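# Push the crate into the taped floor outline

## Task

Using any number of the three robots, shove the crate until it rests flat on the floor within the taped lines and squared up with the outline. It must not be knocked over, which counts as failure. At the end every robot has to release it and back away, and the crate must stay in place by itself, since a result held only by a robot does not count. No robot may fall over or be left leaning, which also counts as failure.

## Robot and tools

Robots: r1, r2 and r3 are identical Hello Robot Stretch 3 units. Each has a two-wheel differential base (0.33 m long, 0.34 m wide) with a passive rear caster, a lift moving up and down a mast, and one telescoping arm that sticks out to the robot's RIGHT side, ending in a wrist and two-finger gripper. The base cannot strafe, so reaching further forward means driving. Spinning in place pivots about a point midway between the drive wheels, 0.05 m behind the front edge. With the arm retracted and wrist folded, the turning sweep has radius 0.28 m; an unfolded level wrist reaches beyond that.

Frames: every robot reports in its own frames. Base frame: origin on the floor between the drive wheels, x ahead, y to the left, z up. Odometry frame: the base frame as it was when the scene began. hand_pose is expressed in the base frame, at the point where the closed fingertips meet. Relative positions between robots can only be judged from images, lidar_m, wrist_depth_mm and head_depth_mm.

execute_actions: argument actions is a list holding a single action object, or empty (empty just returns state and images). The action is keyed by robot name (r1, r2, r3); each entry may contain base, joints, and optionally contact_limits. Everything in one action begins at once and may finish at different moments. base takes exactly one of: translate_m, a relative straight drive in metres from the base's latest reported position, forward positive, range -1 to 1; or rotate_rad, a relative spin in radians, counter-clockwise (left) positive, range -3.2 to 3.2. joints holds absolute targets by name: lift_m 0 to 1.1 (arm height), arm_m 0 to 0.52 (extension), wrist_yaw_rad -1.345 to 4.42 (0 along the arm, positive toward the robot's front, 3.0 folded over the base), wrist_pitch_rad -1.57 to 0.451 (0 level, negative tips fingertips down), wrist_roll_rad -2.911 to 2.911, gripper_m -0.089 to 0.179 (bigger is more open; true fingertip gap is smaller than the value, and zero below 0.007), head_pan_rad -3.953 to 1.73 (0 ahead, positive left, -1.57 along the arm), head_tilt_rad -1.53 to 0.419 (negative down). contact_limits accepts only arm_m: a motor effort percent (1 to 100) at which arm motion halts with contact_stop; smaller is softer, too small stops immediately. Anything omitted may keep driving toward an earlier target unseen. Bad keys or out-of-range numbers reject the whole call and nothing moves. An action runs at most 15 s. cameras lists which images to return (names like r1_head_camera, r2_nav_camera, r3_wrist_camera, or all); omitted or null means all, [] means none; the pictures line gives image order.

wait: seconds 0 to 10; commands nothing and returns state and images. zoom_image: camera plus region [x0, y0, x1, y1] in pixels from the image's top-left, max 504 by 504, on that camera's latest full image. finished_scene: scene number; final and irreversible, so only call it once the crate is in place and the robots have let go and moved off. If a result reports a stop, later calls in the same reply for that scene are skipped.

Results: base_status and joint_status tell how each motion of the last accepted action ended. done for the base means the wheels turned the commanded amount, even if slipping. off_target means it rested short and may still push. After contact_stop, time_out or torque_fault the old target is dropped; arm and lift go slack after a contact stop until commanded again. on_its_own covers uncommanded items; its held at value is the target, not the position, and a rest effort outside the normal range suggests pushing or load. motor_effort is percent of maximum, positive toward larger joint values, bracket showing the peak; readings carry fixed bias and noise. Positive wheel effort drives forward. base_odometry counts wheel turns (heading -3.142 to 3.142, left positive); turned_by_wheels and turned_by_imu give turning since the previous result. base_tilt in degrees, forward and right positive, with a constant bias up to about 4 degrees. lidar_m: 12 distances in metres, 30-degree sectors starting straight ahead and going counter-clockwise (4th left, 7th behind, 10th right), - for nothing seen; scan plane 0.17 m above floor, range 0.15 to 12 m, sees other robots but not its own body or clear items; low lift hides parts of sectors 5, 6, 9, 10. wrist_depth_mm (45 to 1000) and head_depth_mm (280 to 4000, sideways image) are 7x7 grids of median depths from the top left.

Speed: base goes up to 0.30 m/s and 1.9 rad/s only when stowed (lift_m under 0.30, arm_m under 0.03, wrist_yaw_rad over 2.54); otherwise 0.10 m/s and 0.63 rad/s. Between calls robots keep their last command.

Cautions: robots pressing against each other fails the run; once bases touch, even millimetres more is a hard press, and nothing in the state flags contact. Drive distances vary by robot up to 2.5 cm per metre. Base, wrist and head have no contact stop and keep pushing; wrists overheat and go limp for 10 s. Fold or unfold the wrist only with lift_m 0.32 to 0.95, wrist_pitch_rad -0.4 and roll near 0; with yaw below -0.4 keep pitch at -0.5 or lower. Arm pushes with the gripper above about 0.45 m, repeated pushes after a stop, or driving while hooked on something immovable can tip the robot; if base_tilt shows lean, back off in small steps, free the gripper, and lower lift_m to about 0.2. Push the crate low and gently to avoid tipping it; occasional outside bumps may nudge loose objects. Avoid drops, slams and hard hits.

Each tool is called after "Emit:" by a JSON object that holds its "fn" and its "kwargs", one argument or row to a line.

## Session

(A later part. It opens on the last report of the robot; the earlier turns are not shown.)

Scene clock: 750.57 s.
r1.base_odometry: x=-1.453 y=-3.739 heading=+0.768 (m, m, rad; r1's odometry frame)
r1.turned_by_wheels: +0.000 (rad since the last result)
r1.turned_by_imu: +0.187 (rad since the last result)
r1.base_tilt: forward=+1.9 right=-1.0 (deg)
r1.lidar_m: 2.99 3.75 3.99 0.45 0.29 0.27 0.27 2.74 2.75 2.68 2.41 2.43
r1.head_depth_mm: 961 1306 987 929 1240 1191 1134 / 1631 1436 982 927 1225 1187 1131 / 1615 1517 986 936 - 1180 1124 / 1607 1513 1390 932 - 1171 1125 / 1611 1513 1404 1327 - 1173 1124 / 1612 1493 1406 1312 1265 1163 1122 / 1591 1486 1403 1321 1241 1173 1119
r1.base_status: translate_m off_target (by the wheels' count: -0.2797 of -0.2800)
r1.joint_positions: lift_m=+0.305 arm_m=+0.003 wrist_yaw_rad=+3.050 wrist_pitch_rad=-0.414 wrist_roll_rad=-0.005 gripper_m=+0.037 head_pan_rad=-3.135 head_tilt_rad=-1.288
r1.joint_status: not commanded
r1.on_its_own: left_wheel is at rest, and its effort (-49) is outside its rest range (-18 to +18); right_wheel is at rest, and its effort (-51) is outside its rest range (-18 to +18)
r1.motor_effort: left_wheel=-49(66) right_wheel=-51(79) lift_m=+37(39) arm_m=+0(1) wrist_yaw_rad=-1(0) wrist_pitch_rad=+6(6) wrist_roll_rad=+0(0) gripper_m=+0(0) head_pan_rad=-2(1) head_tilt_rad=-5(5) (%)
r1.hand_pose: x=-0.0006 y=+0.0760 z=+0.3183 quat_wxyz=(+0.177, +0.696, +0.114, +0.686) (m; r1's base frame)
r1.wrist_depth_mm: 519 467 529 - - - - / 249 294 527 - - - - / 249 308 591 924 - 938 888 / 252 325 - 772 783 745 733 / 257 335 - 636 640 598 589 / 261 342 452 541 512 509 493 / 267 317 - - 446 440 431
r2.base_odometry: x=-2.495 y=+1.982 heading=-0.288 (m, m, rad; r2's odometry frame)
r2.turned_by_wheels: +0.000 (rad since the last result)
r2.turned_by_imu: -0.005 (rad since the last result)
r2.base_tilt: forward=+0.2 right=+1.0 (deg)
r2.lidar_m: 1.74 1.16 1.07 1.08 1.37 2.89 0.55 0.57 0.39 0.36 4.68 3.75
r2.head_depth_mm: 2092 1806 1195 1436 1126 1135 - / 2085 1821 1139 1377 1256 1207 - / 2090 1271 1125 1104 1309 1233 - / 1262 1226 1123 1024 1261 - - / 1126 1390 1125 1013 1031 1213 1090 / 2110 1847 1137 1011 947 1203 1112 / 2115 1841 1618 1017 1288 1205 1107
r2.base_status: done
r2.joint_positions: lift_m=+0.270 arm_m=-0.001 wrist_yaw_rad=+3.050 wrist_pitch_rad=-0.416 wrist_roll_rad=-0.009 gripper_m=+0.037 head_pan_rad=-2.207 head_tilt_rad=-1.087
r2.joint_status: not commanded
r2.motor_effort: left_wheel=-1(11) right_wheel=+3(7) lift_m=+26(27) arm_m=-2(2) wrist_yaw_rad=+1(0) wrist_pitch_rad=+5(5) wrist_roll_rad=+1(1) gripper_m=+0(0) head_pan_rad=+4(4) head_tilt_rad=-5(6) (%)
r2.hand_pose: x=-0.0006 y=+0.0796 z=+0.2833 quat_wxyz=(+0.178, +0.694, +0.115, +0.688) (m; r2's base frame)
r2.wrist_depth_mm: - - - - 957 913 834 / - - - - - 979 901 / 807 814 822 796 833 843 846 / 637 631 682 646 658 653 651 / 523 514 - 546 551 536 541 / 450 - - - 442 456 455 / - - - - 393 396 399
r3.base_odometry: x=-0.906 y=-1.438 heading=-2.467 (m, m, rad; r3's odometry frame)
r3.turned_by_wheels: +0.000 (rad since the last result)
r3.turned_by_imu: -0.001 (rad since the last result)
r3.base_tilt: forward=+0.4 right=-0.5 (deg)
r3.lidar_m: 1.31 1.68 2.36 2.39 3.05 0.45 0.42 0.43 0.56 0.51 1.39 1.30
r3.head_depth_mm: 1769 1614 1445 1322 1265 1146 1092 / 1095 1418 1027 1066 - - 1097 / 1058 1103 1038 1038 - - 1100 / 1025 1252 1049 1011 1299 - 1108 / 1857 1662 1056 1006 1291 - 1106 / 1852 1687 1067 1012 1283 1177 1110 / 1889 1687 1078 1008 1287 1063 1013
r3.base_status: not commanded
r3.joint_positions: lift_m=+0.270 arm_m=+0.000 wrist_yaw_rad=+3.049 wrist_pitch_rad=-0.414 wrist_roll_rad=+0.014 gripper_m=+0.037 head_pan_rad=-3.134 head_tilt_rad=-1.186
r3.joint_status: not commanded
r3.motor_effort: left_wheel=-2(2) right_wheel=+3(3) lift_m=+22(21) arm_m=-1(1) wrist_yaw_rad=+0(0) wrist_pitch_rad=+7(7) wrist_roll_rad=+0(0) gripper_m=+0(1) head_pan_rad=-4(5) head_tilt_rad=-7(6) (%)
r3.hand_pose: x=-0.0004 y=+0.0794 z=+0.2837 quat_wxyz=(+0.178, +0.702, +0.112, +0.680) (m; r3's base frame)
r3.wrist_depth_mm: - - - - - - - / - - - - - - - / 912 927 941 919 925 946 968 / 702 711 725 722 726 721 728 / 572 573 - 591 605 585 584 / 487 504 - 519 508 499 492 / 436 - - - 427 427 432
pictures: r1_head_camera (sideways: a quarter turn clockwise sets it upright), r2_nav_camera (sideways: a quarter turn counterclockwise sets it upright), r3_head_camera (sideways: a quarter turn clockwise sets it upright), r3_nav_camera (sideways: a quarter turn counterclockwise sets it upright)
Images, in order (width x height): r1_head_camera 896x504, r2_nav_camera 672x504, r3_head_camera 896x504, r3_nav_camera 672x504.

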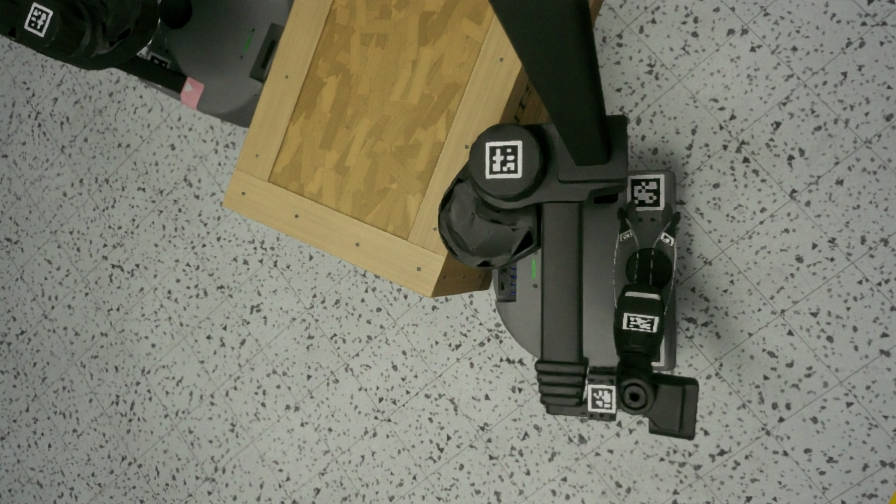

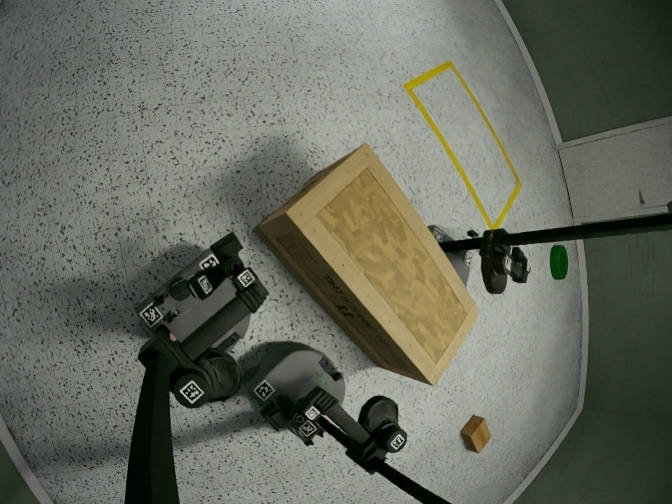

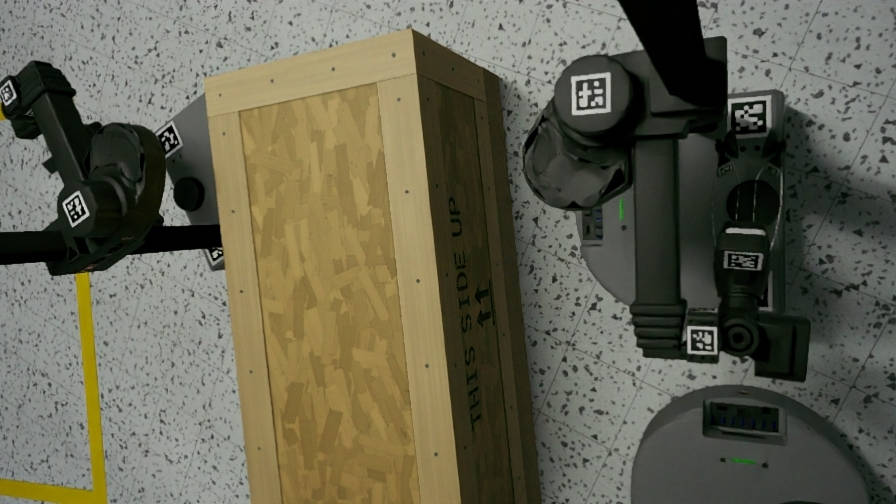

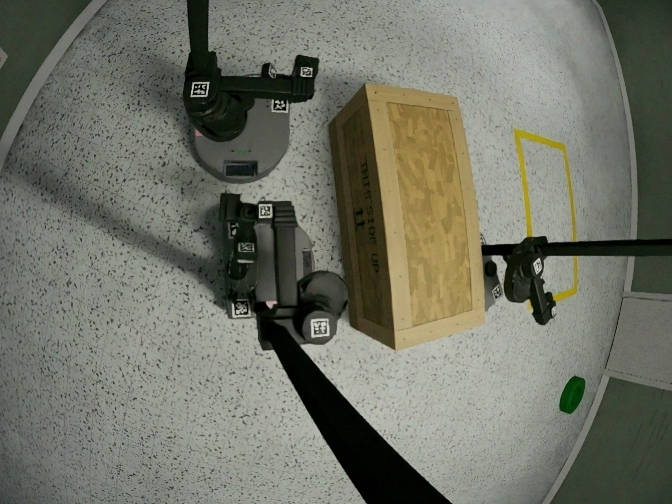

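Emit:
{"fn": "execute_actions", "kwargs": {
  "actions": [
    {"r1":{"base":{"translate_m":0.12},"joints":{"lift_m":0.27}},"r2":{"base":{"translate_m":0.05}},"r3":{"base":{"translate_m":-0.1}}}
  ],
  "cameras": []
}}

Emit:
{"fn": "execute_actions", "kwargs": {
  "actions": [
    {"r1":{"base":{"rotate_rad":-1.3},"joints":{"head_pan_rad":-3.6,"head_tilt_rad":-0.9}},"r2":{"base":{"rotate_rad":1.59},"joints":{"head_pan_rad":-3.14,"head_tilt_rad":-1.2}}}
  ],
  "cameras": ["r2_head_camera","r3_head_camera"]
}}

Scene clock: 764.87 s.
r1.base_odometry: x=-1.367 y=-3.656 heading=+0.768 (m, m, rad; r1's odometry frame)
r1.turned_by_wheels: +0.000 (rad since the last result)
r1.turned_by_imu: -0.001 (rad since the last result)
r1.base_tilt: forward=+1.9 right=-1.0 (deg)
r1.lidar_m: 2.89 3.67 3.71 0.64 0.41 0.38 0.38 2.83 2.85 2.60 2.34 2.35
r1.head_depth_mm: 975 1320 985 944 1239 1200 1130 / 1625 1243 987 1003 1238 1185 1126 / 1605 1043 980 1034 - 1178 1131 / 1613 1511 979 1184 - 1177 1123 / 1611 1502 1406 1311 - 1172 1121 / 1611 1500 1401 1311 1265 1166 1118 / 1613 1491 1406 1310 1248 1179 1116
r1.base_status: done
r1.joint_positions: lift_m=+0.270 arm_m=+0.003 wrist_yaw_rad=+3.050 wrist_pitch_rad=-0.414 wrist_roll_rad=-0.005 gripper_m=+0.037 head_pan_rad=-3.135 head_tilt_rad=-1.288
r1.joint_status: all done
r1.motor_effort: left_wheel=-1(41) right_wheel=+1(43) lift_m=+21(34) arm_m=-1(0) wrist_yaw_rad=+0(0) wrist_pitch_rad=+6(6) wrist_roll_rad=+0(0) gripper_m=+0(0) head_pan_rad=-1(1) head_tilt_rad=-5(5) (%)
r1.hand_pose: x=-0.0006 y=+0.0760 z=+0.2839 quat_wxyz=(+0.177, +0.696, +0.114, +0.686) (m; r1's base frame)
r1.wrist_depth_mm: 346 385 - - - - - / 341 412 755 - - - - / 351 432 851 966 927 898 855 / 352 460 - 723 716 676 660 / 353 463 - 572 584 557 542 / 365 464 - - - 467 454 / 358 - - - 418 406 393
r2.base_odometry: x=-2.447 y=+1.967 heading=-0.288 (m, m, rad; r2's odometry frame)
r2.turned_by_wheels: +0.000 (rad since the last result)
r2.turned_by_imu: +0.000 (rad since the last result)
r2.base_tilt: forward=+0.3 right=+0.9 (deg)
r2.lidar_m: 1.71 1.14 1.05 1.07 1.34 2.83 0.60 0.57 0.38 0.37 4.70 3.70
r2.head_depth_mm: 2089 1822 1168 1237 1143 1203 - / 2078 1266 1128 1292 1264 1208 - / 2097 1258 1124 1088 1306 1228 - / 2061 1584 1128 1025 1261 - - / 1302 1521 1127 1013 1014 1217 1097 / 2031 1845 1148 1008 1122 1200 1104 / 2119 1843 1635 1048 1313 1205 1108
r2.base_status: done
r2.joint_positions: lift_m=+0.270 arm_m=-0.001 wrist_yaw_rad=+3.050 wrist_pitch_rad=-0.416 wrist_roll_rad=-0.009 gripper_m=+0.037 head_pan_rad=-2.207 head_tilt_rad=-1.087
r2.joint_status: not commanded
r2.motor_effort: left_wheel=-1(10) right_wheel=+2(9) lift_m=+26(27) arm_m=-2(2) wrist_yaw_rad=+1(1) wrist_pitch_rad=+5(5) wrist_roll_rad=+1(0) gripper_m=+0(0) head_pan_rad=+3(4) head_tilt_rad=-4(6) (%)
r2.hand_pose: x=-0.0006 y=+0.0796 z=+0.2833 quat_wxyz=(+0.178, +0.694, +0.115, +0.688) (m; r2's base frame)
r2.wrist_depth_mm: - - - - 924 870 818 / - - - - - 956 899 / 802 823 817 822 849 842 853 / 642 637 671 656 647 663 661 / 525 525 - 556 551 533 544 / 458 - - - 439 456 458 / - - - - 394 392 401
r3.base_odometry: x=-0.828 y=-1.376 heading=-2.467 (m, m, rad; r3's odometry frame)
r3.turned_by_wheels: +0.000 (rad since the last result)
r3.turned_by_imu: -0.001 (rad since the last result)
r3.base_tilt: forward=+0.4 right=-0.6 (deg)
r3.lidar_m: 1.41 1.80 2.40 2.44 3.10 0.35 0.33 0.33 0.43 0.61 0.59 1.38
r3.head_depth_mm: 1766 1611 1456 976 1250 1144 1093 / 1736 1627 1028 955 - - 1092 / 1189 1391 1041 963 - - 1104 / 1046 1340 1048 960 1215 - 1106 / 1838 1665 1053 971 1246 - 1113 / 1862 1686 1062 976 1261 1209 1115 / 1897 1697 1068 982 1217 1204 1020
r3.base_status: done
r3.joint_positions: lift_m=+0.270 arm_m=+0.000 wrist_yaw_rad=+3.049 wrist_pitch_rad=-0.414 wrist_roll_rad=+0.014 gripper_m=+0.037 head_pan_rad=-3.134 head_tilt_rad=-1.186
r3.joint_status: not commanded
r3.motor_effort: left_wheel=-1(13) right_wheel=+2(9) lift_m=+22(21) arm_m=-1(1) wrist_yaw_rad=+0(1) wrist_pitch_rad=+7(7) wrist_roll_rad=+0(0) gripper_m=+1(0) head_pan_rad=-4(5) head_tilt_rad=-7(6) (%)
r3.hand_pose: x=-0.0004 y=+0.0794 z=+0.2837 quat_wxyz=(+0.178, +0.702, +0.112, +0.680) (m; r3's base frame)
r3.wrist_depth_mm: - - - - - - - / - - - - - - - / 917 905 918 931 941 947 956 / 706 700 731 714 726 717 731 / 578 577 - 579 608 585 592 / 467 503 - 511 510 494 496 / 404 - - - 427 428 428
pictures: none
No camera images: the call's "cameras" was empty. Leave "cameras" out to get every camera's image.

Scene clock: 767.07 s.
r1.base_odometry: x=-1.367 y=-3.656 heading=-0.532 (m, m, rad; r1's odometry frame)
r1.turned_by_wheels: -1.300 (rad since the last result)
r1.turned_by_imu: -1.300 (rad since the last result)
r1.base_tilt: forward=+1.9 right=-1.0 (deg)
r1.lidar_m: 2.35 2.34 2.54 3.79 5.87 3.04 0.48 0.38 0.38 0.41 2.83 3.01
r1.head_depth_mm: 3230 2485 1970 1662 - - 1108 / 3179 2444 1956 1662 1421 - 1092 / 3243 2449 1973 1646 1407 1267 - / 3111 2452 1952 1636 1409 1278 - / 2913 2398 1951 1658 1408 1259 - / 2780 2419 1959 1640 1248 1217 1122 / 2473 2420 1947 1140 1002 994 1055
r1.base_status: done
r1.joint_positions: lift_m=+0.270 arm_m=+0.003 wrist_yaw_rad=+3.050 wrist_pitch_rad=-0.414 wrist_roll_rad=-0.005 gripper_m=+0.037 head_pan_rad=-3.594 head_tilt_rad=-0.902
r1.joint_status: all done
r1.motor_effort: left_wheel=+4(14) right_wheel=-2(9) lift_m=+21(21) arm_m=+0(0) wrist_yaw_rad=-1(1) wrist_pitch_rad=+6(6) wrist_roll_rad=+0(0) gripper_m=+0(0) head_pan_rad=-2(24) head_tilt_rad=+0(16) (%)
r1.hand_pose: x=-0.0006 y=+0.0760 z=+0.2839 quat_wxyz=(+0.177, +0.696, +0.114, +0.686) (m; r1's base frame)
r1.wrist_depth_mm: - - - - - - - / - - - - - - - / - - - 982 964 883 866 / 809 802 - 716 702 689 675 / 626 620 - 588 586 542 539 / 515 509 - - - 473 458 / 453 - - - 411 404 397
r2.base_odometry: x=-2.447 y=+1.967 heading=+1.302 (m, m, rad; r2's odometry frame)
r2.turned_by_wheels: +1.590 (rad since the last result)
r2.turned_by_imu: +1.569 (rad since the last result)
r2.base_tilt: forward=+0.2 right=+0.9 (deg)
r2.lidar_m: 1.07 1.35 2.88 0.60 0.56 0.38 0.37 4.70 3.69 1.70 1.13 1.05
r2.head_depth_mm: 1764 1446 1034 976 1246 1157 1096 / 1800 1628 1038 976 1245 - 1098 / 1806 1632 1036 967 - - 1094 / 1812 1628 1475 1347 1293 - 1094 / 1828 1650 1508 1380 1279 - 1096 / 1819 1654 1497 1378 1277 1186 1089 / 1824 1652 1498 1377 1275 1186 1112
r2.base_status: done
r2.joint_positions: lift_m=+0.270 arm_m=-0.001 wrist_yaw_rad=+3.050 wrist_pitch_rad=-0.416 wrist_roll_rad=-0.009 gripper_m=+0.037 head_pan_rad=-3.133 head_tilt_rad=-1.186
r2.joint_status: all done
r2.motor_effort: left_wheel=-1(9) right_wheel=+3(12) lift_m=+26(26) arm_m=-2(2) wrist_yaw_rad=+1(1) wrist_pitch_rad=+5(5) wrist_roll_rad=+1(1) gripper_m=+0(0) head_pan_rad=-4(49) head_tilt_rad=-6(16) (%)
r2.hand_pose: x=-0.0006 y=+0.0796 z=+0.2833 quat_wxyz=(+0.178, +0.694, +0.115, +0.688) (m; r2's base frame)
r2.wrist_depth_mm: 559 747 - - - - - / 543 759 733 - - - - / 518 545 560 831 826 839 837 / 508 607 591 647 651 652 653 / 486 520 - 557 542 540 533 / 445 - - - 438 459 453 / - - - - 395 394 399
r3.base_odometry: x=-0.828 y=-1.376 heading=-2.467 (m, m, rad; r3's odometry frame)
r3.turned_by_wheels: +0.000 (rad since the last result)
r3.turned_by_imu: +0.000 (rad since the last result)
r3.base_tilt: forward=+0.4 right=-0.6 (deg)
r3.lidar_m: 1.41 1.80 2.40 2.44 3.10 0.35 0.33 0.33 0.43 0.48 1.49 1.38
r3.head_depth_mm: 1775 1609 1450 975 1253 1141 1090 / 1801 1618 1027 962 - - 1099 / 1809 1415 1036 968 - - 1096 / 1758 1429 1046 966 1210 - 1109 / 1109 1619 1052 969 1257 - 1115 / 1867 1695 1063 977 1255 1201 1120 / 1889 1694 1071 983 1219 1203 1122
r3.base_status: not commanded
r3.joint_positions: lift_m=+0.270 arm_m=+0.000 wrist_yaw_rad=+3.049 wrist_pitch_rad=-0.414 wrist_roll_rad=+0.014 gripper_m=+0.037 head_pan_rad=-3.134 head_tilt_rad=-1.186
r3.joint_status: not commanded
r3.motor_effort: left_wheel=-2(1) right_wheel=+3(2) lift_m=+22(21) arm_m=-1(1) wrist_yaw_rad=+1(1) wrist_pitch_rad=+7(7) wrist_roll_rad=+0(0) gripper_m=+1(0) head_pan_rad=-6(4) head_tilt_rad=-6(6) (%)
r3.hand_pose: x=-0.0004 y=+0.0794 z=+0.2837 quat_wxyz=(+0.178, +0.702, +0.112, +0.680) (m; r3's base frame)
r3.wrist_depth_mm: - - - - - - - / - - - - - - - / 892 922 933 937 929 934 965 / 706 711 738 714 718 727 727 / 575 580 - 585 608 584 588 / 476 507 - 510 508 494 498 / 407 - - - 424 426 426
pictures: r2_head_camera (sideways: a quarter turn clockwise sets it upright), r3_head_camera (sideways: a quarter turn clockwise sets it upright)
Images, in order (width x height): r2_head_camera 896x504, r3_head_camera 896x504.

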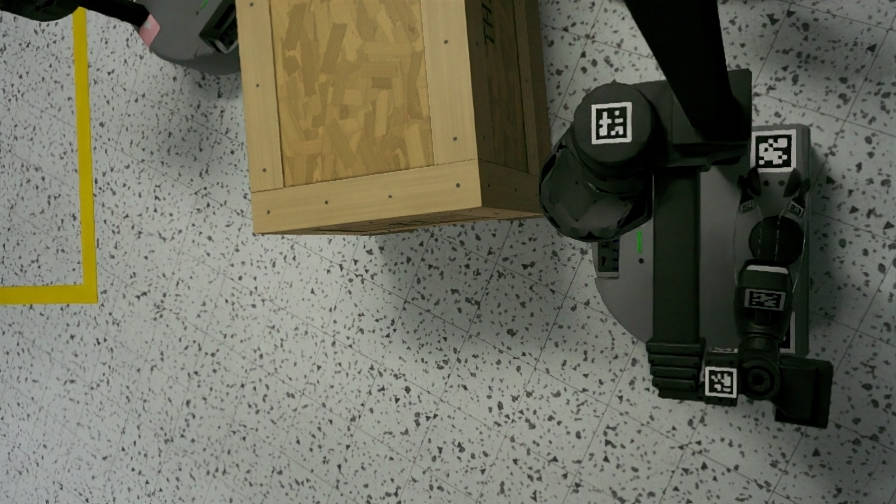

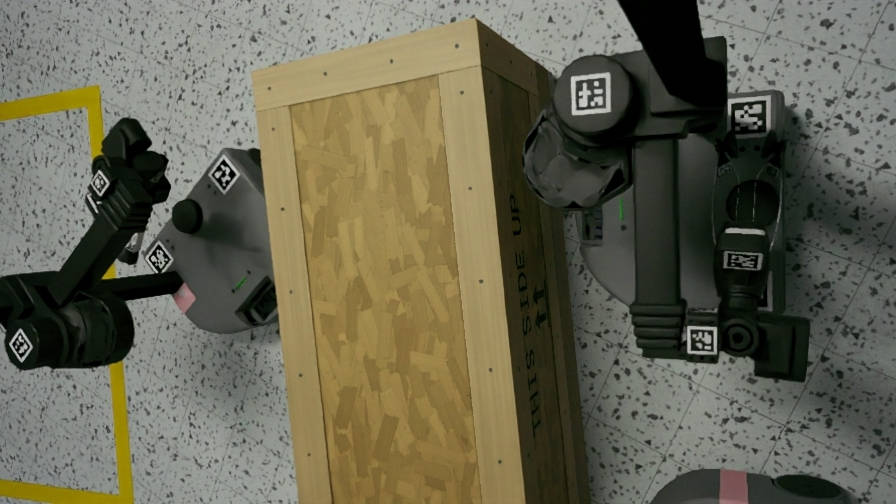

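Emit:
{"fn": "execute_actions", "kwargs": {
  "actions": [
    {"r1":{"base":{"translate_m":0.85}},"r2":{"base":{"rotate_rad":0.5}},"r3":{"base":{"rotate_rad":0.035}}}
  ],
  "cameras": []
}}

Emit:
{"fn": "execute_actions", "kwargs": {
  "actions": [
    {"r2":{"base":{"translate_m":0.19}},"r1":{"base":{"rotate_rad":-0.6}}}
  ],
  "cameras": []
}}

Emit:
{"fn": "execute_actions", "kwargs": {
  "actions": [
    {"r2":{"base":{"rotate_rad":-0.465}}}
  ],
  "cameras": ["r2_head_camera","r1_head_camera","r1_nav_camera"]
}}

Scene clock: 794.53 s.
r1.base_odometry: x=-0.635 y=-4.087 heading=-0.532 (m, m, rad; r1's odometry frame)
r1.turned_by_wheels: +0.000 (rad since the last result)
r1.turned_by_imu: -0.002 (rad since the last result)
r1.base_tilt: forward=+1.9 right=-1.0 (deg)
r1.lidar_m: 1.61 1.56 1.69 2.56 4.11 4.01 1.13 1.01 3.17 2.53 2.50 2.04
r1.head_depth_mm: 3236 2457 1975 1652 - - 1108 / 3197 2444 1981 1655 1424 - 1094 / 3224 2425 1965 1646 1413 1257 - / 3193 2451 1951 1650 1431 1270 - / 3212 2434 1950 1638 1406 1266 - / 3178 2426 1941 1632 1411 1233 1121 / 3156 2430 1852 1622 1420 1237 1102
r1.base_status: done
r1.joint_positions: lift_m=+0.270 arm_m=+0.003 wrist_yaw_rad=+3.050 wrist_pitch_rad=-0.414 wrist_roll_rad=-0.005 gripper_m=+0.037 head_pan_rad=-3.594 head_tilt_rad=-0.902
r1.joint_status: not commanded
r1.motor_effort: left_wheel=+3(16) right_wheel=-2(7) lift_m=+21(21) arm_m=-1(1) wrist_yaw_rad=+0(1) wrist_pitch_rad=+6(6) wrist_roll_rad=+0(0) gripper_m=+0(0) head_pan_rad=-2(2) head_tilt_rad=-1(0) (%)
r1.hand_pose: x=-0.0006 y=+0.0760 z=+0.2839 quat_wxyz=(+0.177, +0.696, +0.114, +0.686) (m; r1's base frame)
r1.wrist_depth_mm: - - - - - - - / - - - - - - - / - - - 987 900 895 871 / 797 794 - 740 711 684 658 / 626 619 - 579 602 551 543 / 527 512 - - - 469 462 / 443 - - - 405 407 397
r2.base_odometry: x=-2.447 y=+1.967 heading=+1.802 (m, m, rad; r2's odometry frame)
r2.turned_by_wheels: +0.500 (rad since the last result)
r2.turned_by_imu: +0.493 (rad since the last result)
r2.base_tilt: forward=+0.2 right=+1.0 (deg)
r2.lidar_m: 1.31 2.69 0.60 0.58 0.38 0.37 4.63 3.69 1.77 1.15 1.05 1.06
r2.head_depth_mm: 1810 1632 1485 958 990 1152 1100 / 1811 1624 1479 1381 1221 - 1106 / 1821 1640 1495 1376 - - 1090 / 1813 1637 1495 1382 1306 - 1097 / 1810 1642 1496 1384 1272 - 1101 / 1822 1653 1499 1369 1273 1189 1096 / 1817 1654 1500 1384 1279 1189 1109
r2.base_status: done
r2.joint_positions: lift_m=+0.270 arm_m=-0.001 wrist_yaw_rad=+3.050 wrist_pitch_rad=-0.416 wrist_roll_rad=-0.009 gripper_m=+0.037 head_pan_rad=-3.134 head_tilt_rad=-1.186
r2.joint_status: not commanded
r2.motor_effort: left_wheel=-1(9) right_wheel=+2(10) lift_m=+26(26) arm_m=-3(2) wrist_yaw_rad=+1(1) wrist_pitch_rad=+5(5) wrist_roll_rad=+1(1) gripper_m=+0(1) head_pan_rad=-4(4) head_tilt_rad=-6(6) (%)
r2.hand_pose: x=-0.0006 y=+0.0796 z=+0.2833 quat_wxyz=(+0.178, +0.694, +0.115, +0.688) (m; r2's base frame)
r2.wrist_depth_mm: 323 367 673 - - - - / 331 397 698 691 - - - / 336 418 737 592 748 845 836 / 346 446 666 620 617 666 664 / 352 473 - 548 544 529 543 / 383 - - - 442 454 459 / - - - - 391 394 399
r3.base_odometry: x=-0.828 y=-1.376 heading=-2.432 (m, m, rad; r3's odometry frame)
r3.turned_by_wheels: +0.035 (rad since the last result)
r3.turned_by_imu: +0.033 (rad since the last result)
r3.base_tilt: forward=+0.4 right=-0.5 (deg)
r3.lidar_m: 1.42 1.86 2.40 2.45 3.19 0.34 0.33 0.34 0.45 0.52 1.47 1.39
r3.head_depth_mm: 1662 1602 1433 964 1251 1147 1097 / 1793 1621 1030 961 - - 1099 / 1818 1630 1041 961 - - 1102 / 1834 1656 1045 963 1225 - 1111 / 1857 1664 1054 973 1250 - 1108 / 1860 1680 1062 974 1250 1198 1128 / 1882 1705 1072 983 1263 1212 1133
r3.base_status: done
r3.joint_positions: lift_m=+0.270 arm_m=+0.000 wrist_yaw_rad=+3.049 wrist_pitch_rad=-0.414 wrist_roll_rad=+0.014 gripper_m=+0.037 head_pan_rad=-3.134 head_tilt_rad=-1.186
r3.joint_status: not commanded
r3.motor_effort: left_wheel=-1(10) right_wheel=+2(10) lift_m=+22(22) arm_m=-1(1) wrist_yaw_rad=+0(1) wrist_pitch_rad=+7(7) wrist_roll_rad=+0(0) gripper_m=+2(1) head_pan_rad=-3(4) head_tilt_rad=-7(7) (%)
r3.hand_pose: x=-0.0004 y=+0.0794 z=+0.2837 quat_wxyz=(+0.178, +0.702, +0.112, +0.680) (m; r3's base frame)
r3.wrist_depth_mm: - - - - - - - / - - - - - - - / 910 910 925 930 950 943 953 / 699 700 722 722 717 727 731 / 574 581 - 590 612 587 585 / 434 505 - 513 513 496 497 / 394 - - - 427 427 430
pictures: none
No camera images: the call's "cameras" was empty. Leave "cameras" out to get every camera's image.

Scene clock: 796.97 s.
r1.base_odometry: x=-0.635 y=-4.087 heading=-1.132 (m, m, rad; r1's odometry frame)
r1.turned_by_wheels: -0.600 (rad since the last result)
r1.turned_by_imu: -0.600 (rad since the last result)
r1.base_tilt: forward=+1.9 right=-1.0 (deg)
r1.lidar_m: 2.16 1.62 1.55 1.65 2.35 4.10 4.30 1.20 1.01 3.28 2.57 2.49
r1.head_depth_mm: 3241 2441 1958 1657 - - 1108 / 3259 2485 1994 1647 1407 - 1094 / 3241 2463 1968 1652 1415 1267 - / 3241 2417 1954 1644 1408 1267 - / 3226 2424 1964 1641 1410 1257 - / 3207 2405 1951 1627 1404 1244 1115 / 3147 2394 1948 1634 1402 1239 1102
r1.base_status: done
r1.joint_positions: lift_m=+0.270 arm_m=+0.003 wrist_yaw_rad=+3.050 wrist_pitch_rad=-0.414 wrist_roll_rad=-0.005 gripper_m=+0.037 head_pan_rad=-3.594 head_tilt_rad=-0.902
r1.joint_status: not commanded
r1.motor_effort: left_wheel=+3(13) right_wheel=-2(10) lift_m=+21(21) arm_m=-1(1) wrist_yaw_rad=+1(1) wrist_pitch_rad=+6(6) wrist_roll_rad=+0(0) gripper_m=-1(1) head_pan_rad=-2(2) head_tilt_rad=+0(0) (%)
r1.hand_pose: x=-0.0006 y=+0.0760 z=+0.2839 quat_wxyz=(+0.177, +0.696, +0.114, +0.686) (m; r1's base frame)
r1.wrist_depth_mm: - - - - - - - / - - - - - - - / - - 998 978 933 843 745 / 803 762 - 739 699 695 619 / 623 626 - 587 587 556 546 / 516 517 - - - 475 458 / 451 - - - 412 404 395
r2.base_odometry: x=-2.491 y=+2.152 heading=+1.802 (m, m, rad; r2's odometry frame)
r2.turned_by_wheels: +0.000 (rad since the last result)
r2.turned_by_imu: +0.001 (rad since the last result)
r2.base_tilt: forward=+0.2 right=+0.9 (deg)
r2.lidar_m: 1.17 2.42 2.82 0.56 0.57 0.53 4.78 3.89 1.57 1.02 0.93 0.94
r2.head_depth_mm: 1794 1626 1037 1037 1259 1151 1095 / 1793 1623 1482 1329 1282 - 1100 / 1792 1636 1485 1364 - - 1092 / 1817 1640 1484 1377 1300 - 1093 / 1811 1640 1484 1369 1276 - 1100 / 1825 1642 1501 1381 1275 1187 1097 / 1818 1647 1503 1381 1278 1192 1110
r2.base_status: done
r2.joint_positions: lift_m=+0.270 arm_m=-0.001 wrist_yaw_rad=+3.050 wrist_pitch_rad=-0.416 wrist_roll_rad=-0.009 gripper_m=+0.037 head_pan_rad=-3.134 head_tilt_rad=-1.187
r2.joint_status: not commanded
r2.motor_effort: left_wheel=-2(8) right_wheel=+2(10) lift_m=+26(26) arm_m=-2(2) wrist_yaw_rad=+1(1) wrist_pitch_rad=+5(5) wrist_roll_rad=+1(1) gripper_m=-1(1) head_pan_rad=-3(3) head_tilt_rad=-6(6) (%)
r2.hand_pose: x=-0.0006 y=+0.0796 z=+0.2833 quat_wxyz=(+0.178, +0.694, +0.115, +0.688) (m; r2's base frame)
r2.wrist_depth_mm: 469 539 - - - - - / 486 575 693 752 - - - / 493 613 545 683 834 856 853 / 502 607 582 617 652 656 663 / 506 522 - 547 540 539 546 / 457 - - - 443 456 461 / - - - - 391 394 396
r3.base_odometry: x=-0.828 y=-1.376 heading=-2.432 (m, m, rad; r3's odometry frame)
r3.turned_by_wheels: +0.000 (rad since the last result)
r3.turned_by_imu: +0.000 (rad since the last result)
r3.base_tilt: forward=+0.5 right=-0.6 (deg)
r3.lidar_m: 1.42 1.86 2.40 2.45 3.19 0.34 0.33 0.34 0.45 0.45 0.45 1.39
r3.head_depth_mm: 1671 1614 1425 962 1252 1146 1093 / 1799 1625 1028 956 - - 1096 / 1809 1632 1038 961 - - 1099 / 1818 1653 1047 960 1228 - 1105 / 1835 1669 1057 968 1250 - 1109 / 1858 1685 1063 975 1256 1208 1123 / 1876 1697 1072 982 1263 1215 1070
r3.base_status: not commanded
r3.joint_positions: lift_m=+0.270 arm_m=+0.000 wrist_yaw_rad=+3.049 wrist_pitch_rad=-0.414 wrist_roll_rad=+0.014 gripper_m=+0.037 head_pan_rad=-3.134 head_tilt_rad=-1.186
r3.joint_status: not commanded
r3.motor_effort: left_wheel=-2(1) right_wheel=+3(3) lift_m=+21(21) arm_m=-1(1) wrist_yaw_rad=+1(1) wrist_pitch_rad=+7(7) wrist_roll_rad=+0(0) gripper_m=+1(0) head_pan_rad=-4(4) head_tilt_rad=-6(6) (%)
r3.hand_pose: x=-0.0004 y=+0.0794 z=+0.2837 quat_wxyz=(+0.178, +0.702, +0.112, +0.680) (m; r3's base frame)
r3.wrist_depth_mm: - - - - - - - / - - - - - - - / 910 918 943 947 930 944 931 / 718 707 730 717 729 718 739 / 575 577 - 579 604 591 586 / 433 501 - 512 511 495 495 / 396 - - - 427 424 428
pictures: none
No camera images: the call's "cameras" was empty. Leave "cameras" out to get every camera's image.

Scene clock: 798.50 s.
r1.base_odometry: x=-0.635 y=-4.087 heading=-1.132 (m, m, rad; r1's odometry frame)
r1.turned_by_wheels: +0.000 (rad since the last result)
r1.turned_by_imu: +0.000 (rad since the last result)
r1.base_tilt: forward=+1.9 right=-1.0 (deg)
r1.lidar_m: 2.16 1.63 1.56 1.65 2.36 4.12 4.28 1.19 1.01 3.29 2.57 2.50
r1.head_depth_mm: 3174 2461 1973 1662 - - 1110 / 3196 2456 1976 1651 1430 - 1086 / 3181 2450 1969 1650 1414 1263 - / 3256 2426 1964 1631 1407 1269 - / 3169 2425 1965 1646 1408 1255 - / 3178 2403 1962 1650 1401 1236 1127 / 3190 2424 1952 1644 1402 1235 1104
r1.base_status: not commanded
r1.joint_positions: lift_m=+0.270 arm_m=+0.003 wrist_yaw_rad=+3.050 wrist_pitch_rad=-0.414 wrist_roll_rad=-0.005 gripper_m=+0.037 head_pan_rad=-3.594 head_tilt_rad=-0.902
r1.joint_status: not commanded
r1.motor_effort: left_wheel=+3(3) right_wheel=-2(2) lift_m=+21(21) arm_m=+0(1) wrist_yaw_rad=+0(0) wrist_pitch_rad=+6(5) wrist_roll_rad=+0(0) gripper_m=+0(0) head_pan_rad=-2(2) head_tilt_rad=+0(0) (%)
r1.hand_pose: x=-0.0006 y=+0.0760 z=+0.2839 quat_wxyz=(+0.177, +0.696, +0.114, +0.686) (m; r1's base frame)
r1.wrist_depth_mm: - - - - - - - / - - - - - - - / - - 986 971 937 834 749 / 793 780 - 746 693 693 623 / 631 614 - 591 594 560 538 / 516 509 - - - 464 456 / 450 - - - 408 396 397
r2.base_odometry: x=-2.491 y=+2.152 heading=+1.337 (m, m, rad; r2's odometry frame)
r2.turned_by_wheels: -0.465 (rad since the last result)
r2.turned_by_imu: -0.460 (rad since the last result)
r2.base_tilt: forward=+0.2 right=+0.9 (deg)
r2.lidar_m: 0.95 1.24 2.79 2.84 0.80 0.56 0.53 5.00 3.89 1.45 1.00 0.93
r2.head_depth_mm: 1795 1133 1038 1291 1241 1155 1096 / 1804 1135 1036 1276 1285 - 1100 / 1801 1132 1036 1259 - - 1090 / 1803 1152 1065 1333 1299 - 1099 / 1811 1641 1499 1376 1278 - 1094 / 1828 1645 1495 1374 1283 1185 1097 / 1819 1670 1504 1384 1274 1189 1112
r2.base_status: done
r2.joint_positions: lift_m=+0.270 arm_m=-0.001 wrist_yaw_rad=+3.050 wrist_pitch_rad=-0.416 wrist_roll_rad=-0.009 gripper_m=+0.037 head_pan_rad=-3.134 head_tilt_rad=-1.187
r2.joint_status: not commanded
r2.motor_effort: left_wheel=+4(11) right_wheel=-2(8) lift_m=+27(26) arm_m=-2(2) wrist_yaw_rad=+0(1) wrist_pitch_rad=+5(5) wrist_roll_rad=+1(0) gripper_m=-1(1) head_pan_rad=-4(3) head_tilt_rad=-5(5) (%)
r2.hand_pose: x=-0.0006 y=+0.0796 z=+0.2833 quat_wxyz=(+0.178, +0.694, +0.115, +0.688) (m; r2's base frame)
r2.wrist_depth_mm: - - - - - - - / 700 668 - - - - - / 485 481 819 831 825 859 842 / 461 486 663 640 651 654 656 / 513 527 - 547 552 535 543 / 458 - - - 440 459 454 / - - - - 391 399 400
r3.base_odometry: x=-0.828 y=-1.376 heading=-2.432 (m, m, rad; r3's odometry frame)
r3.turned_by_wheels: +0.000 (rad since the last result)
r3.turned_by_imu: +0.000 (rad since the last result)
r3.base_tilt: forward=+0.4 right=-0.6 (deg)
r3.lidar_m: 1.42 1.85 2.39 2.45 3.19 0.34 0.33 0.34 0.44 2.12 0.43 1.38
r3.head_depth_mm: 1669 1609 1428 960 1251 1146 1090 / 1788 1626 1032 957 - - 1098 / 1806 1626 1038 962 - - 1099 / 1826 1653 1047 961 1227 - 1108 / 1842 1666 1057 971 1247 - 1110 / 1871 1675 1065 974 1258 1209 1126 / 1874 1696 1067 980 1263 1214 1014
r3.base_status: not commanded
r3.joint_positions: lift_m=+0.270 arm_m=+0.000 wrist_yaw_rad=+3.049 wrist_pitch_rad=-0.414 wrist_roll_rad=+0.014 gripper_m=+0.037 head_pan_rad=-3.134 head_tilt_rad=-1.186
r3.joint_status: not commanded
r3.motor_effort: left_wheel=-1(1) right_wheel=+3(3) lift_m=+22(21) arm_m=-1(1) wrist_yaw_rad=+1(1) wrist_pitch_rad=+7(7) wrist_roll_rad=+0(0) gripper_m=+0(1) head_pan_rad=-4(3) head_tilt_rad=-6(8) (%)
r3.hand_pose: x=-0.0004 y=+0.0794 z=+0.2837 quat_wxyz=(+0.178, +0.702, +0.112, +0.680) (m; r3's base frame)
r3.wrist_depth_mm: - - - - - - - / - - - - - - - / 909 922 941 920 939 947 959 / 701 702 735 721 715 716 722 / 577 578 - 579 610 597 589 / 433 508 - 515 507 492 497 / 393 - - - 426 426 428
pictures: r1_head_camera (sideways: a quarter turn clockwise sets it upright), r1_nav_camera (sideways: a quarter turn counterclockwise sets it upright), r2_head_camera (sideways: a quarter turn clockwise sets it upright)
Images, in order (width x height): r1_head_camera 896x504, r1_nav_camera 672x504, r2_head_camera 896x504.

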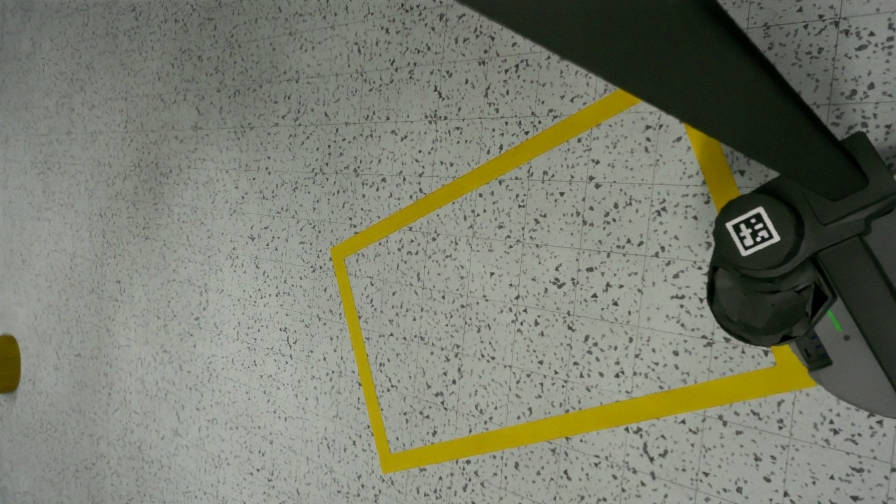

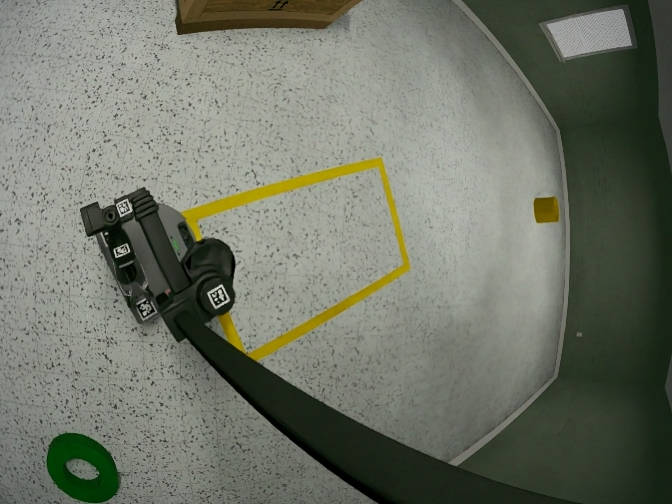

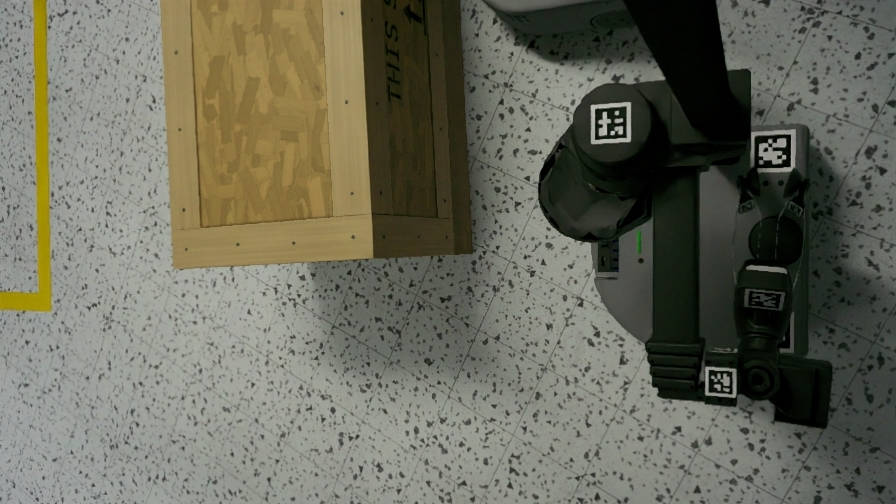

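Emit:
{"fn": "execute_actions", "kwargs": {
  "actions": []
}}

Scene clock: 813.50 s.
r1.base_odometry: x=-0.635 y=-4.087 heading=-1.132 (m, m, rad; r1's odometry frame)
r1.turned_by_wheels: +0.000 (rad since the last result)
r1.turned_by_imu: +0.000 (rad since the last result)
r1.base_tilt: forward=+1.8 right=-1.0 (deg)
r1.lidar_m: 2.16 1.62 1.56 1.65 2.36 4.13 4.29 1.20 1.01 3.31 2.57 2.50
r1.head_depth_mm: 3252 2470 1956 1652 - - 1102 / 3225 2449 1980 1649 1415 - 1085 / 3199 2426 1975 1648 1411 1264 - / 3189 2438 1963 1648 1415 1274 - / 3191 2451 1962 1634 1414 1258 - / 3176 2432 1954 1648 1409 1235 1119 / 3217 2453 1964 1639 1408 1232 1105
r1.base_status: not commanded
r1.joint_positions: lift_m=+0.270 arm_m=+0.003 wrist_yaw_rad=+3.050 wrist_pitch_rad=-0.414 wrist_roll_rad=-0.005 gripper_m=+0.037 head_pan_rad=-3.594 head_tilt_rad=-0.902
r1.joint_status: not commanded
r1.motor_effort: left_wheel=+3(3) right_wheel=-2(2) lift_m=+21(21) arm_m=-1(1) wrist_yaw_rad=+1(0) wrist_pitch_rad=+6(5) wrist_roll_rad=+0(0) gripper_m=+0(0) head_pan_rad=-2(2) head_tilt_rad=+0(0) (%)
r1.hand_pose: x=-0.0006 y=+0.0760 z=+0.2839 quat_wxyz=(+0.177, +0.696, +0.114, +0.686) (m; r1's base frame)
r1.wrist_depth_mm: - - - - - - - / - - - - - - - / - - 974 965 931 876 740 / 801 772 - 712 710 683 621 / 634 620 - 585 582 551 549 / 520 515 - - - 463 458 / 447 - - - 420 398 397
r2.base_odometry: x=-2.491 y=+2.152 heading=+1.337 (m, m, rad; r2's odometry frame)
r2.turned_by_wheels: +0.000 (rad since the last result)
r2.turned_by_imu: +0.000 (rad since the last result)
r2.base_tilt: forward=+0.2 right=+0.9 (deg)
r2.lidar_m: 0.95 1.23 2.79 2.84 0.80 0.56 0.53 4.99 3.89 1.45 0.99 0.94
r2.head_depth_mm: 1794 1133 1041 1286 1234 1152 1095 / 1808 1135 1035 1277 1293 - 1099 / 1796 1139 1037 1257 - - 1089 / 1810 1156 1061 1324 1289 - 1093 / 1816 1632 1498 1370 1279 - 1098 / 1832 1648 1489 1379 1273 1184 1086 / 1814 1639 1505 1381 1271 1191 1111
r2.base_status: done
r2.joint_positions: lift_m=+0.270 arm_m=-0.001 wrist_yaw_rad=+3.050 wrist_pitch_rad=-0.416 wrist_roll_rad=-0.009 gripper_m=+0.037 head_pan_rad=-3.134 head_tilt_rad=-1.187
r2.joint_status: not commanded
r2.motor_effort: left_wheel=+4(11) right_wheel=-2(8) lift_m=+27(26) arm_m=-2(2) wrist_yaw_rad=+1(1) wrist_pitch_rad=+5(5) wrist_roll_rad=+1(0) gripper_m=+0(1) head_pan_rad=-4(3) head_tilt_rad=-6(5) (%)
r2.hand_pose: x=-0.0006 y=+0.0796 z=+0.2833 quat_wxyz=(+0.178, +0.694, +0.115, +0.688) (m; r2's base frame)
r2.wrist_depth_mm: - - - - - - - / 701 671 - - - - - / 483 495 821 818 828 839 849 / 463 481 667 648 652 655 656 / 501 519 - 548 548 537 545 / 456 - - - 438 456 457 / - - - - 391 396 397
r3.base_odometry: x=-0.828 y=-1.376 heading=-2.432 (m, m, rad; r3's odometry frame)
r3.turned_by_wheels: +0.000 (rad since the last result)
r3.turned_by_imu: +0.000 (rad since the last result)
r3.base_tilt: forward=+0.4 right=-0.5 (deg)
r3.lidar_m: 1.41 1.85 2.40 2.46 3.20 0.34 0.33 0.33 0.44 2.11 0.43 1.39
r3.head_depth_mm: 1670 1604 1426 959 1255 1146 1099 / 1785 1628 1033 958 - - 1095 / 1812 1635 1040 959 - - 1100 / 1834 1657 1044 961 1226 - 1109 / 1838 1674 1057 967 1245 - 1109 / 1871 1680 1069 976 1257 1203 1123 / 1878 1699 1071 983 1264 1219 1015
r3.base_status: not commanded
r3.joint_positions: lift_m=+0.270 arm_m=+0.000 wrist_yaw_rad=+3.049 wrist_pitch_rad=-0.414 wrist_roll_rad=+0.014 gripper_m=+0.037 head_pan_rad=-3.134 head_tilt_rad=-1.186
r3.joint_status: not commanded
r3.motor_effort: left_wheel=-1(1) right_wheel=+3(3) lift_m=+21(21) arm_m=-1(1) wrist_yaw_rad=+0(1) wrist_pitch_rad=+7(7) wrist_roll_rad=+0(0) gripper_m=+0(1) head_pan_rad=-4(3) head_tilt_rad=-6(8) (%)
r3.hand_pose: x=-0.0004 y=+0.0794 z=+0.2837 quat_wxyz=(+0.178, +0.702, +0.112, +0.680) (m; r3's base frame)
r3.wrist_depth_mm: - - - - - - - / - - - - - - - / 924 915 920 919 922 936 951 / 704 710 732 708 726 721 728 / 579 574 - 586 611 588 596 / 432 500 - 515 516 495 499 / 399 - - - 426 427 429
pictures: r1_head_camera (sideways: a quarter turn clockwise sets it upright), r1_nav_camera (sideways: a quarter turn counterclockwise sets it upright), r1_wrist_camera, r2_head_camera (sideways: a quarter turn clockwise sets it upright), r2_nav_camera (sideways: a quarter turn counterclockwise sets it upright), r2_wrist_camera, r3_head_camera (sideways: a quarter turn clockwise sets it upright), r3_nav_camera (sideways: a quarter turn counterclockwise sets it upright), r3_wrist_camera
Images, in order (width x height): r1_head_camera 896x504, r1_nav_camera 672x504, r1_wrist_camera 644x364, r2_head_camera 896x504, r2_nav_camera 672x504, r2_wrist_camera 644x364, r3_head_camera 896x504, r3_nav_camera 672x504, r3_wrist_camera 644x364.

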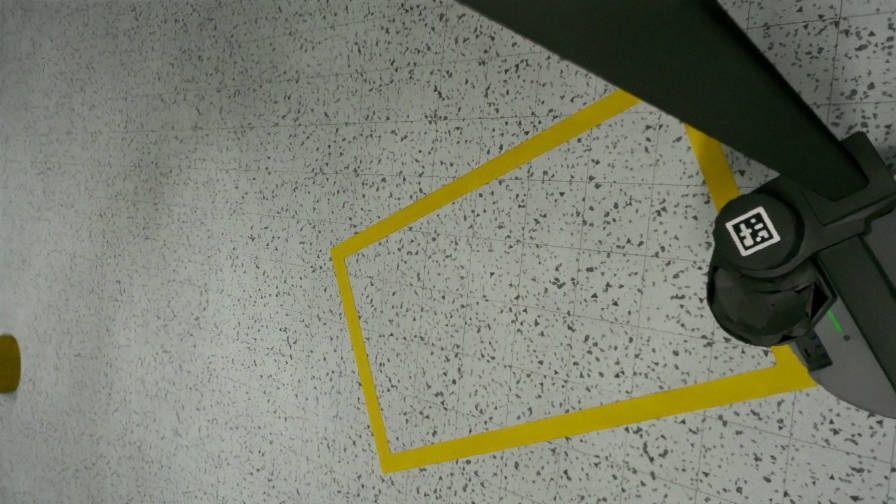

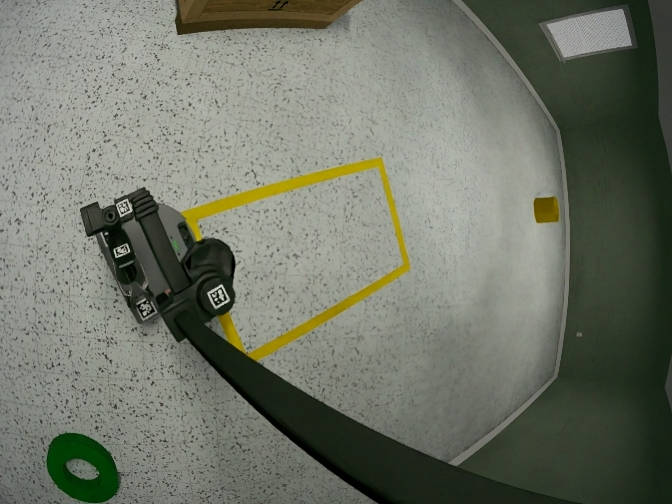

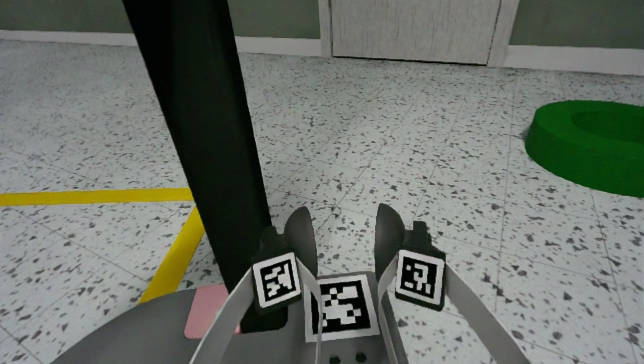

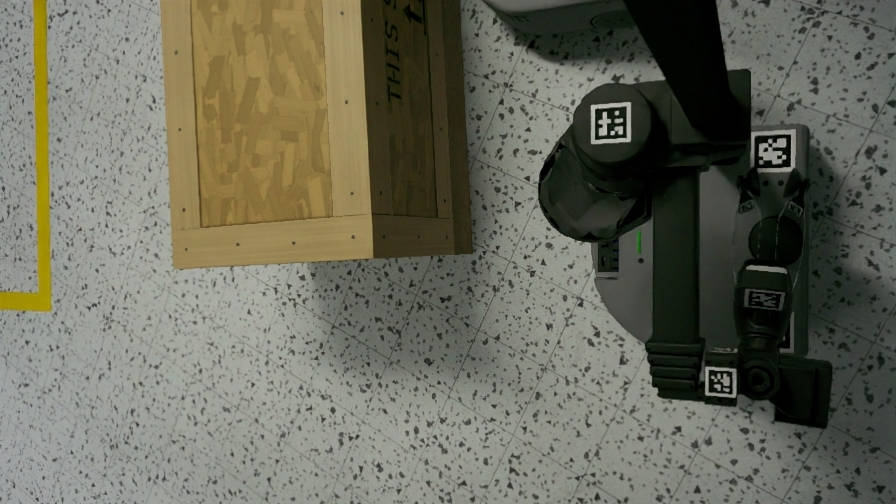

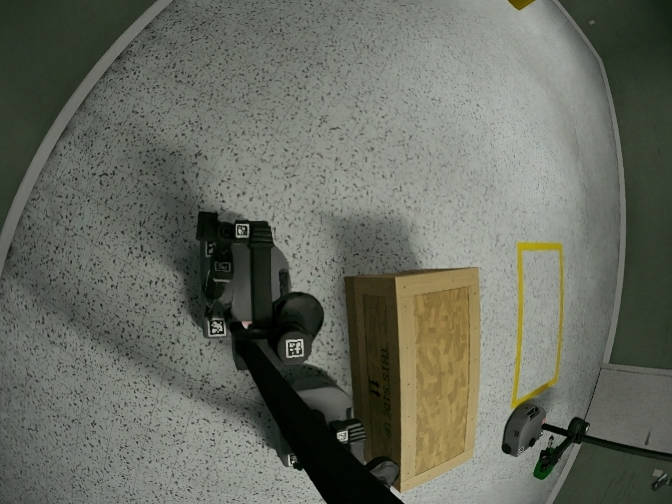

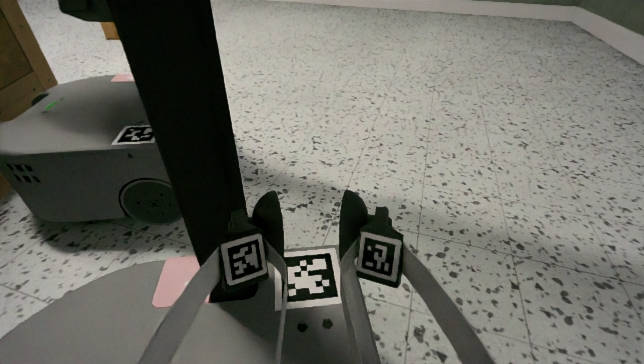

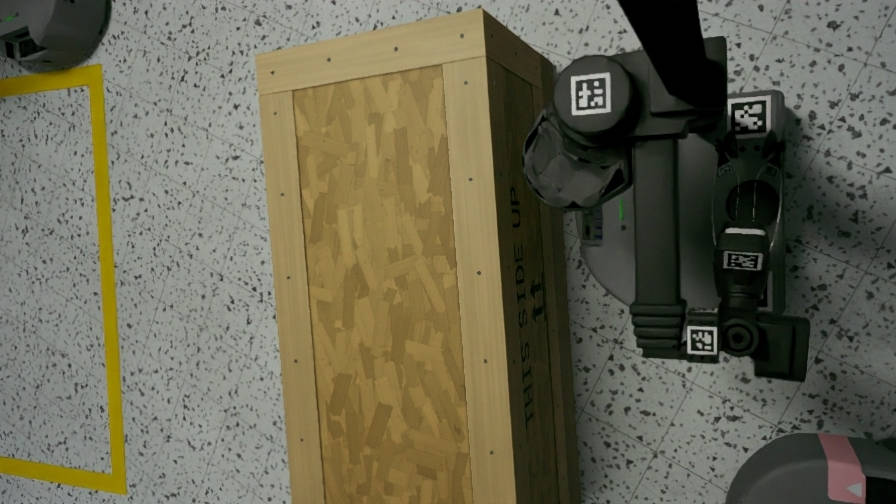

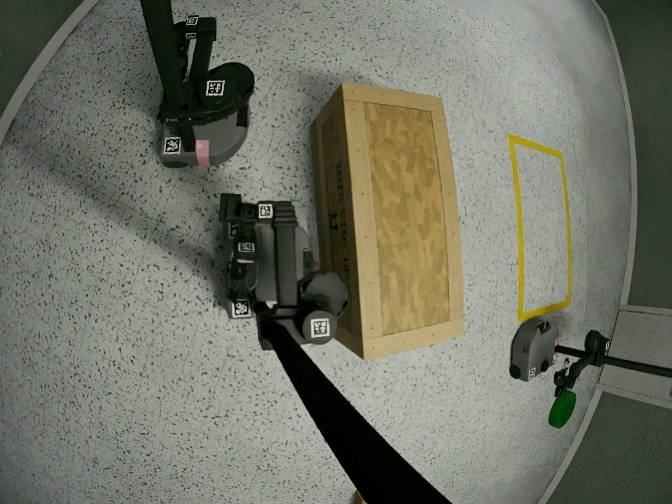

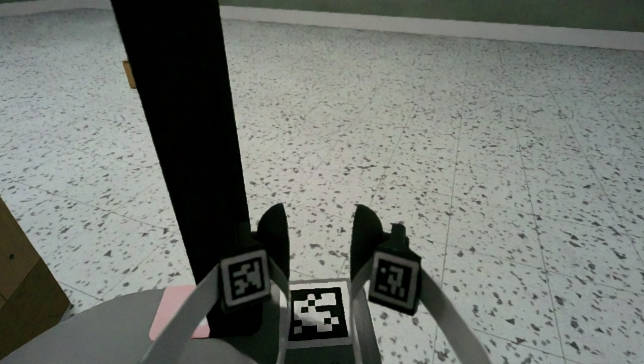

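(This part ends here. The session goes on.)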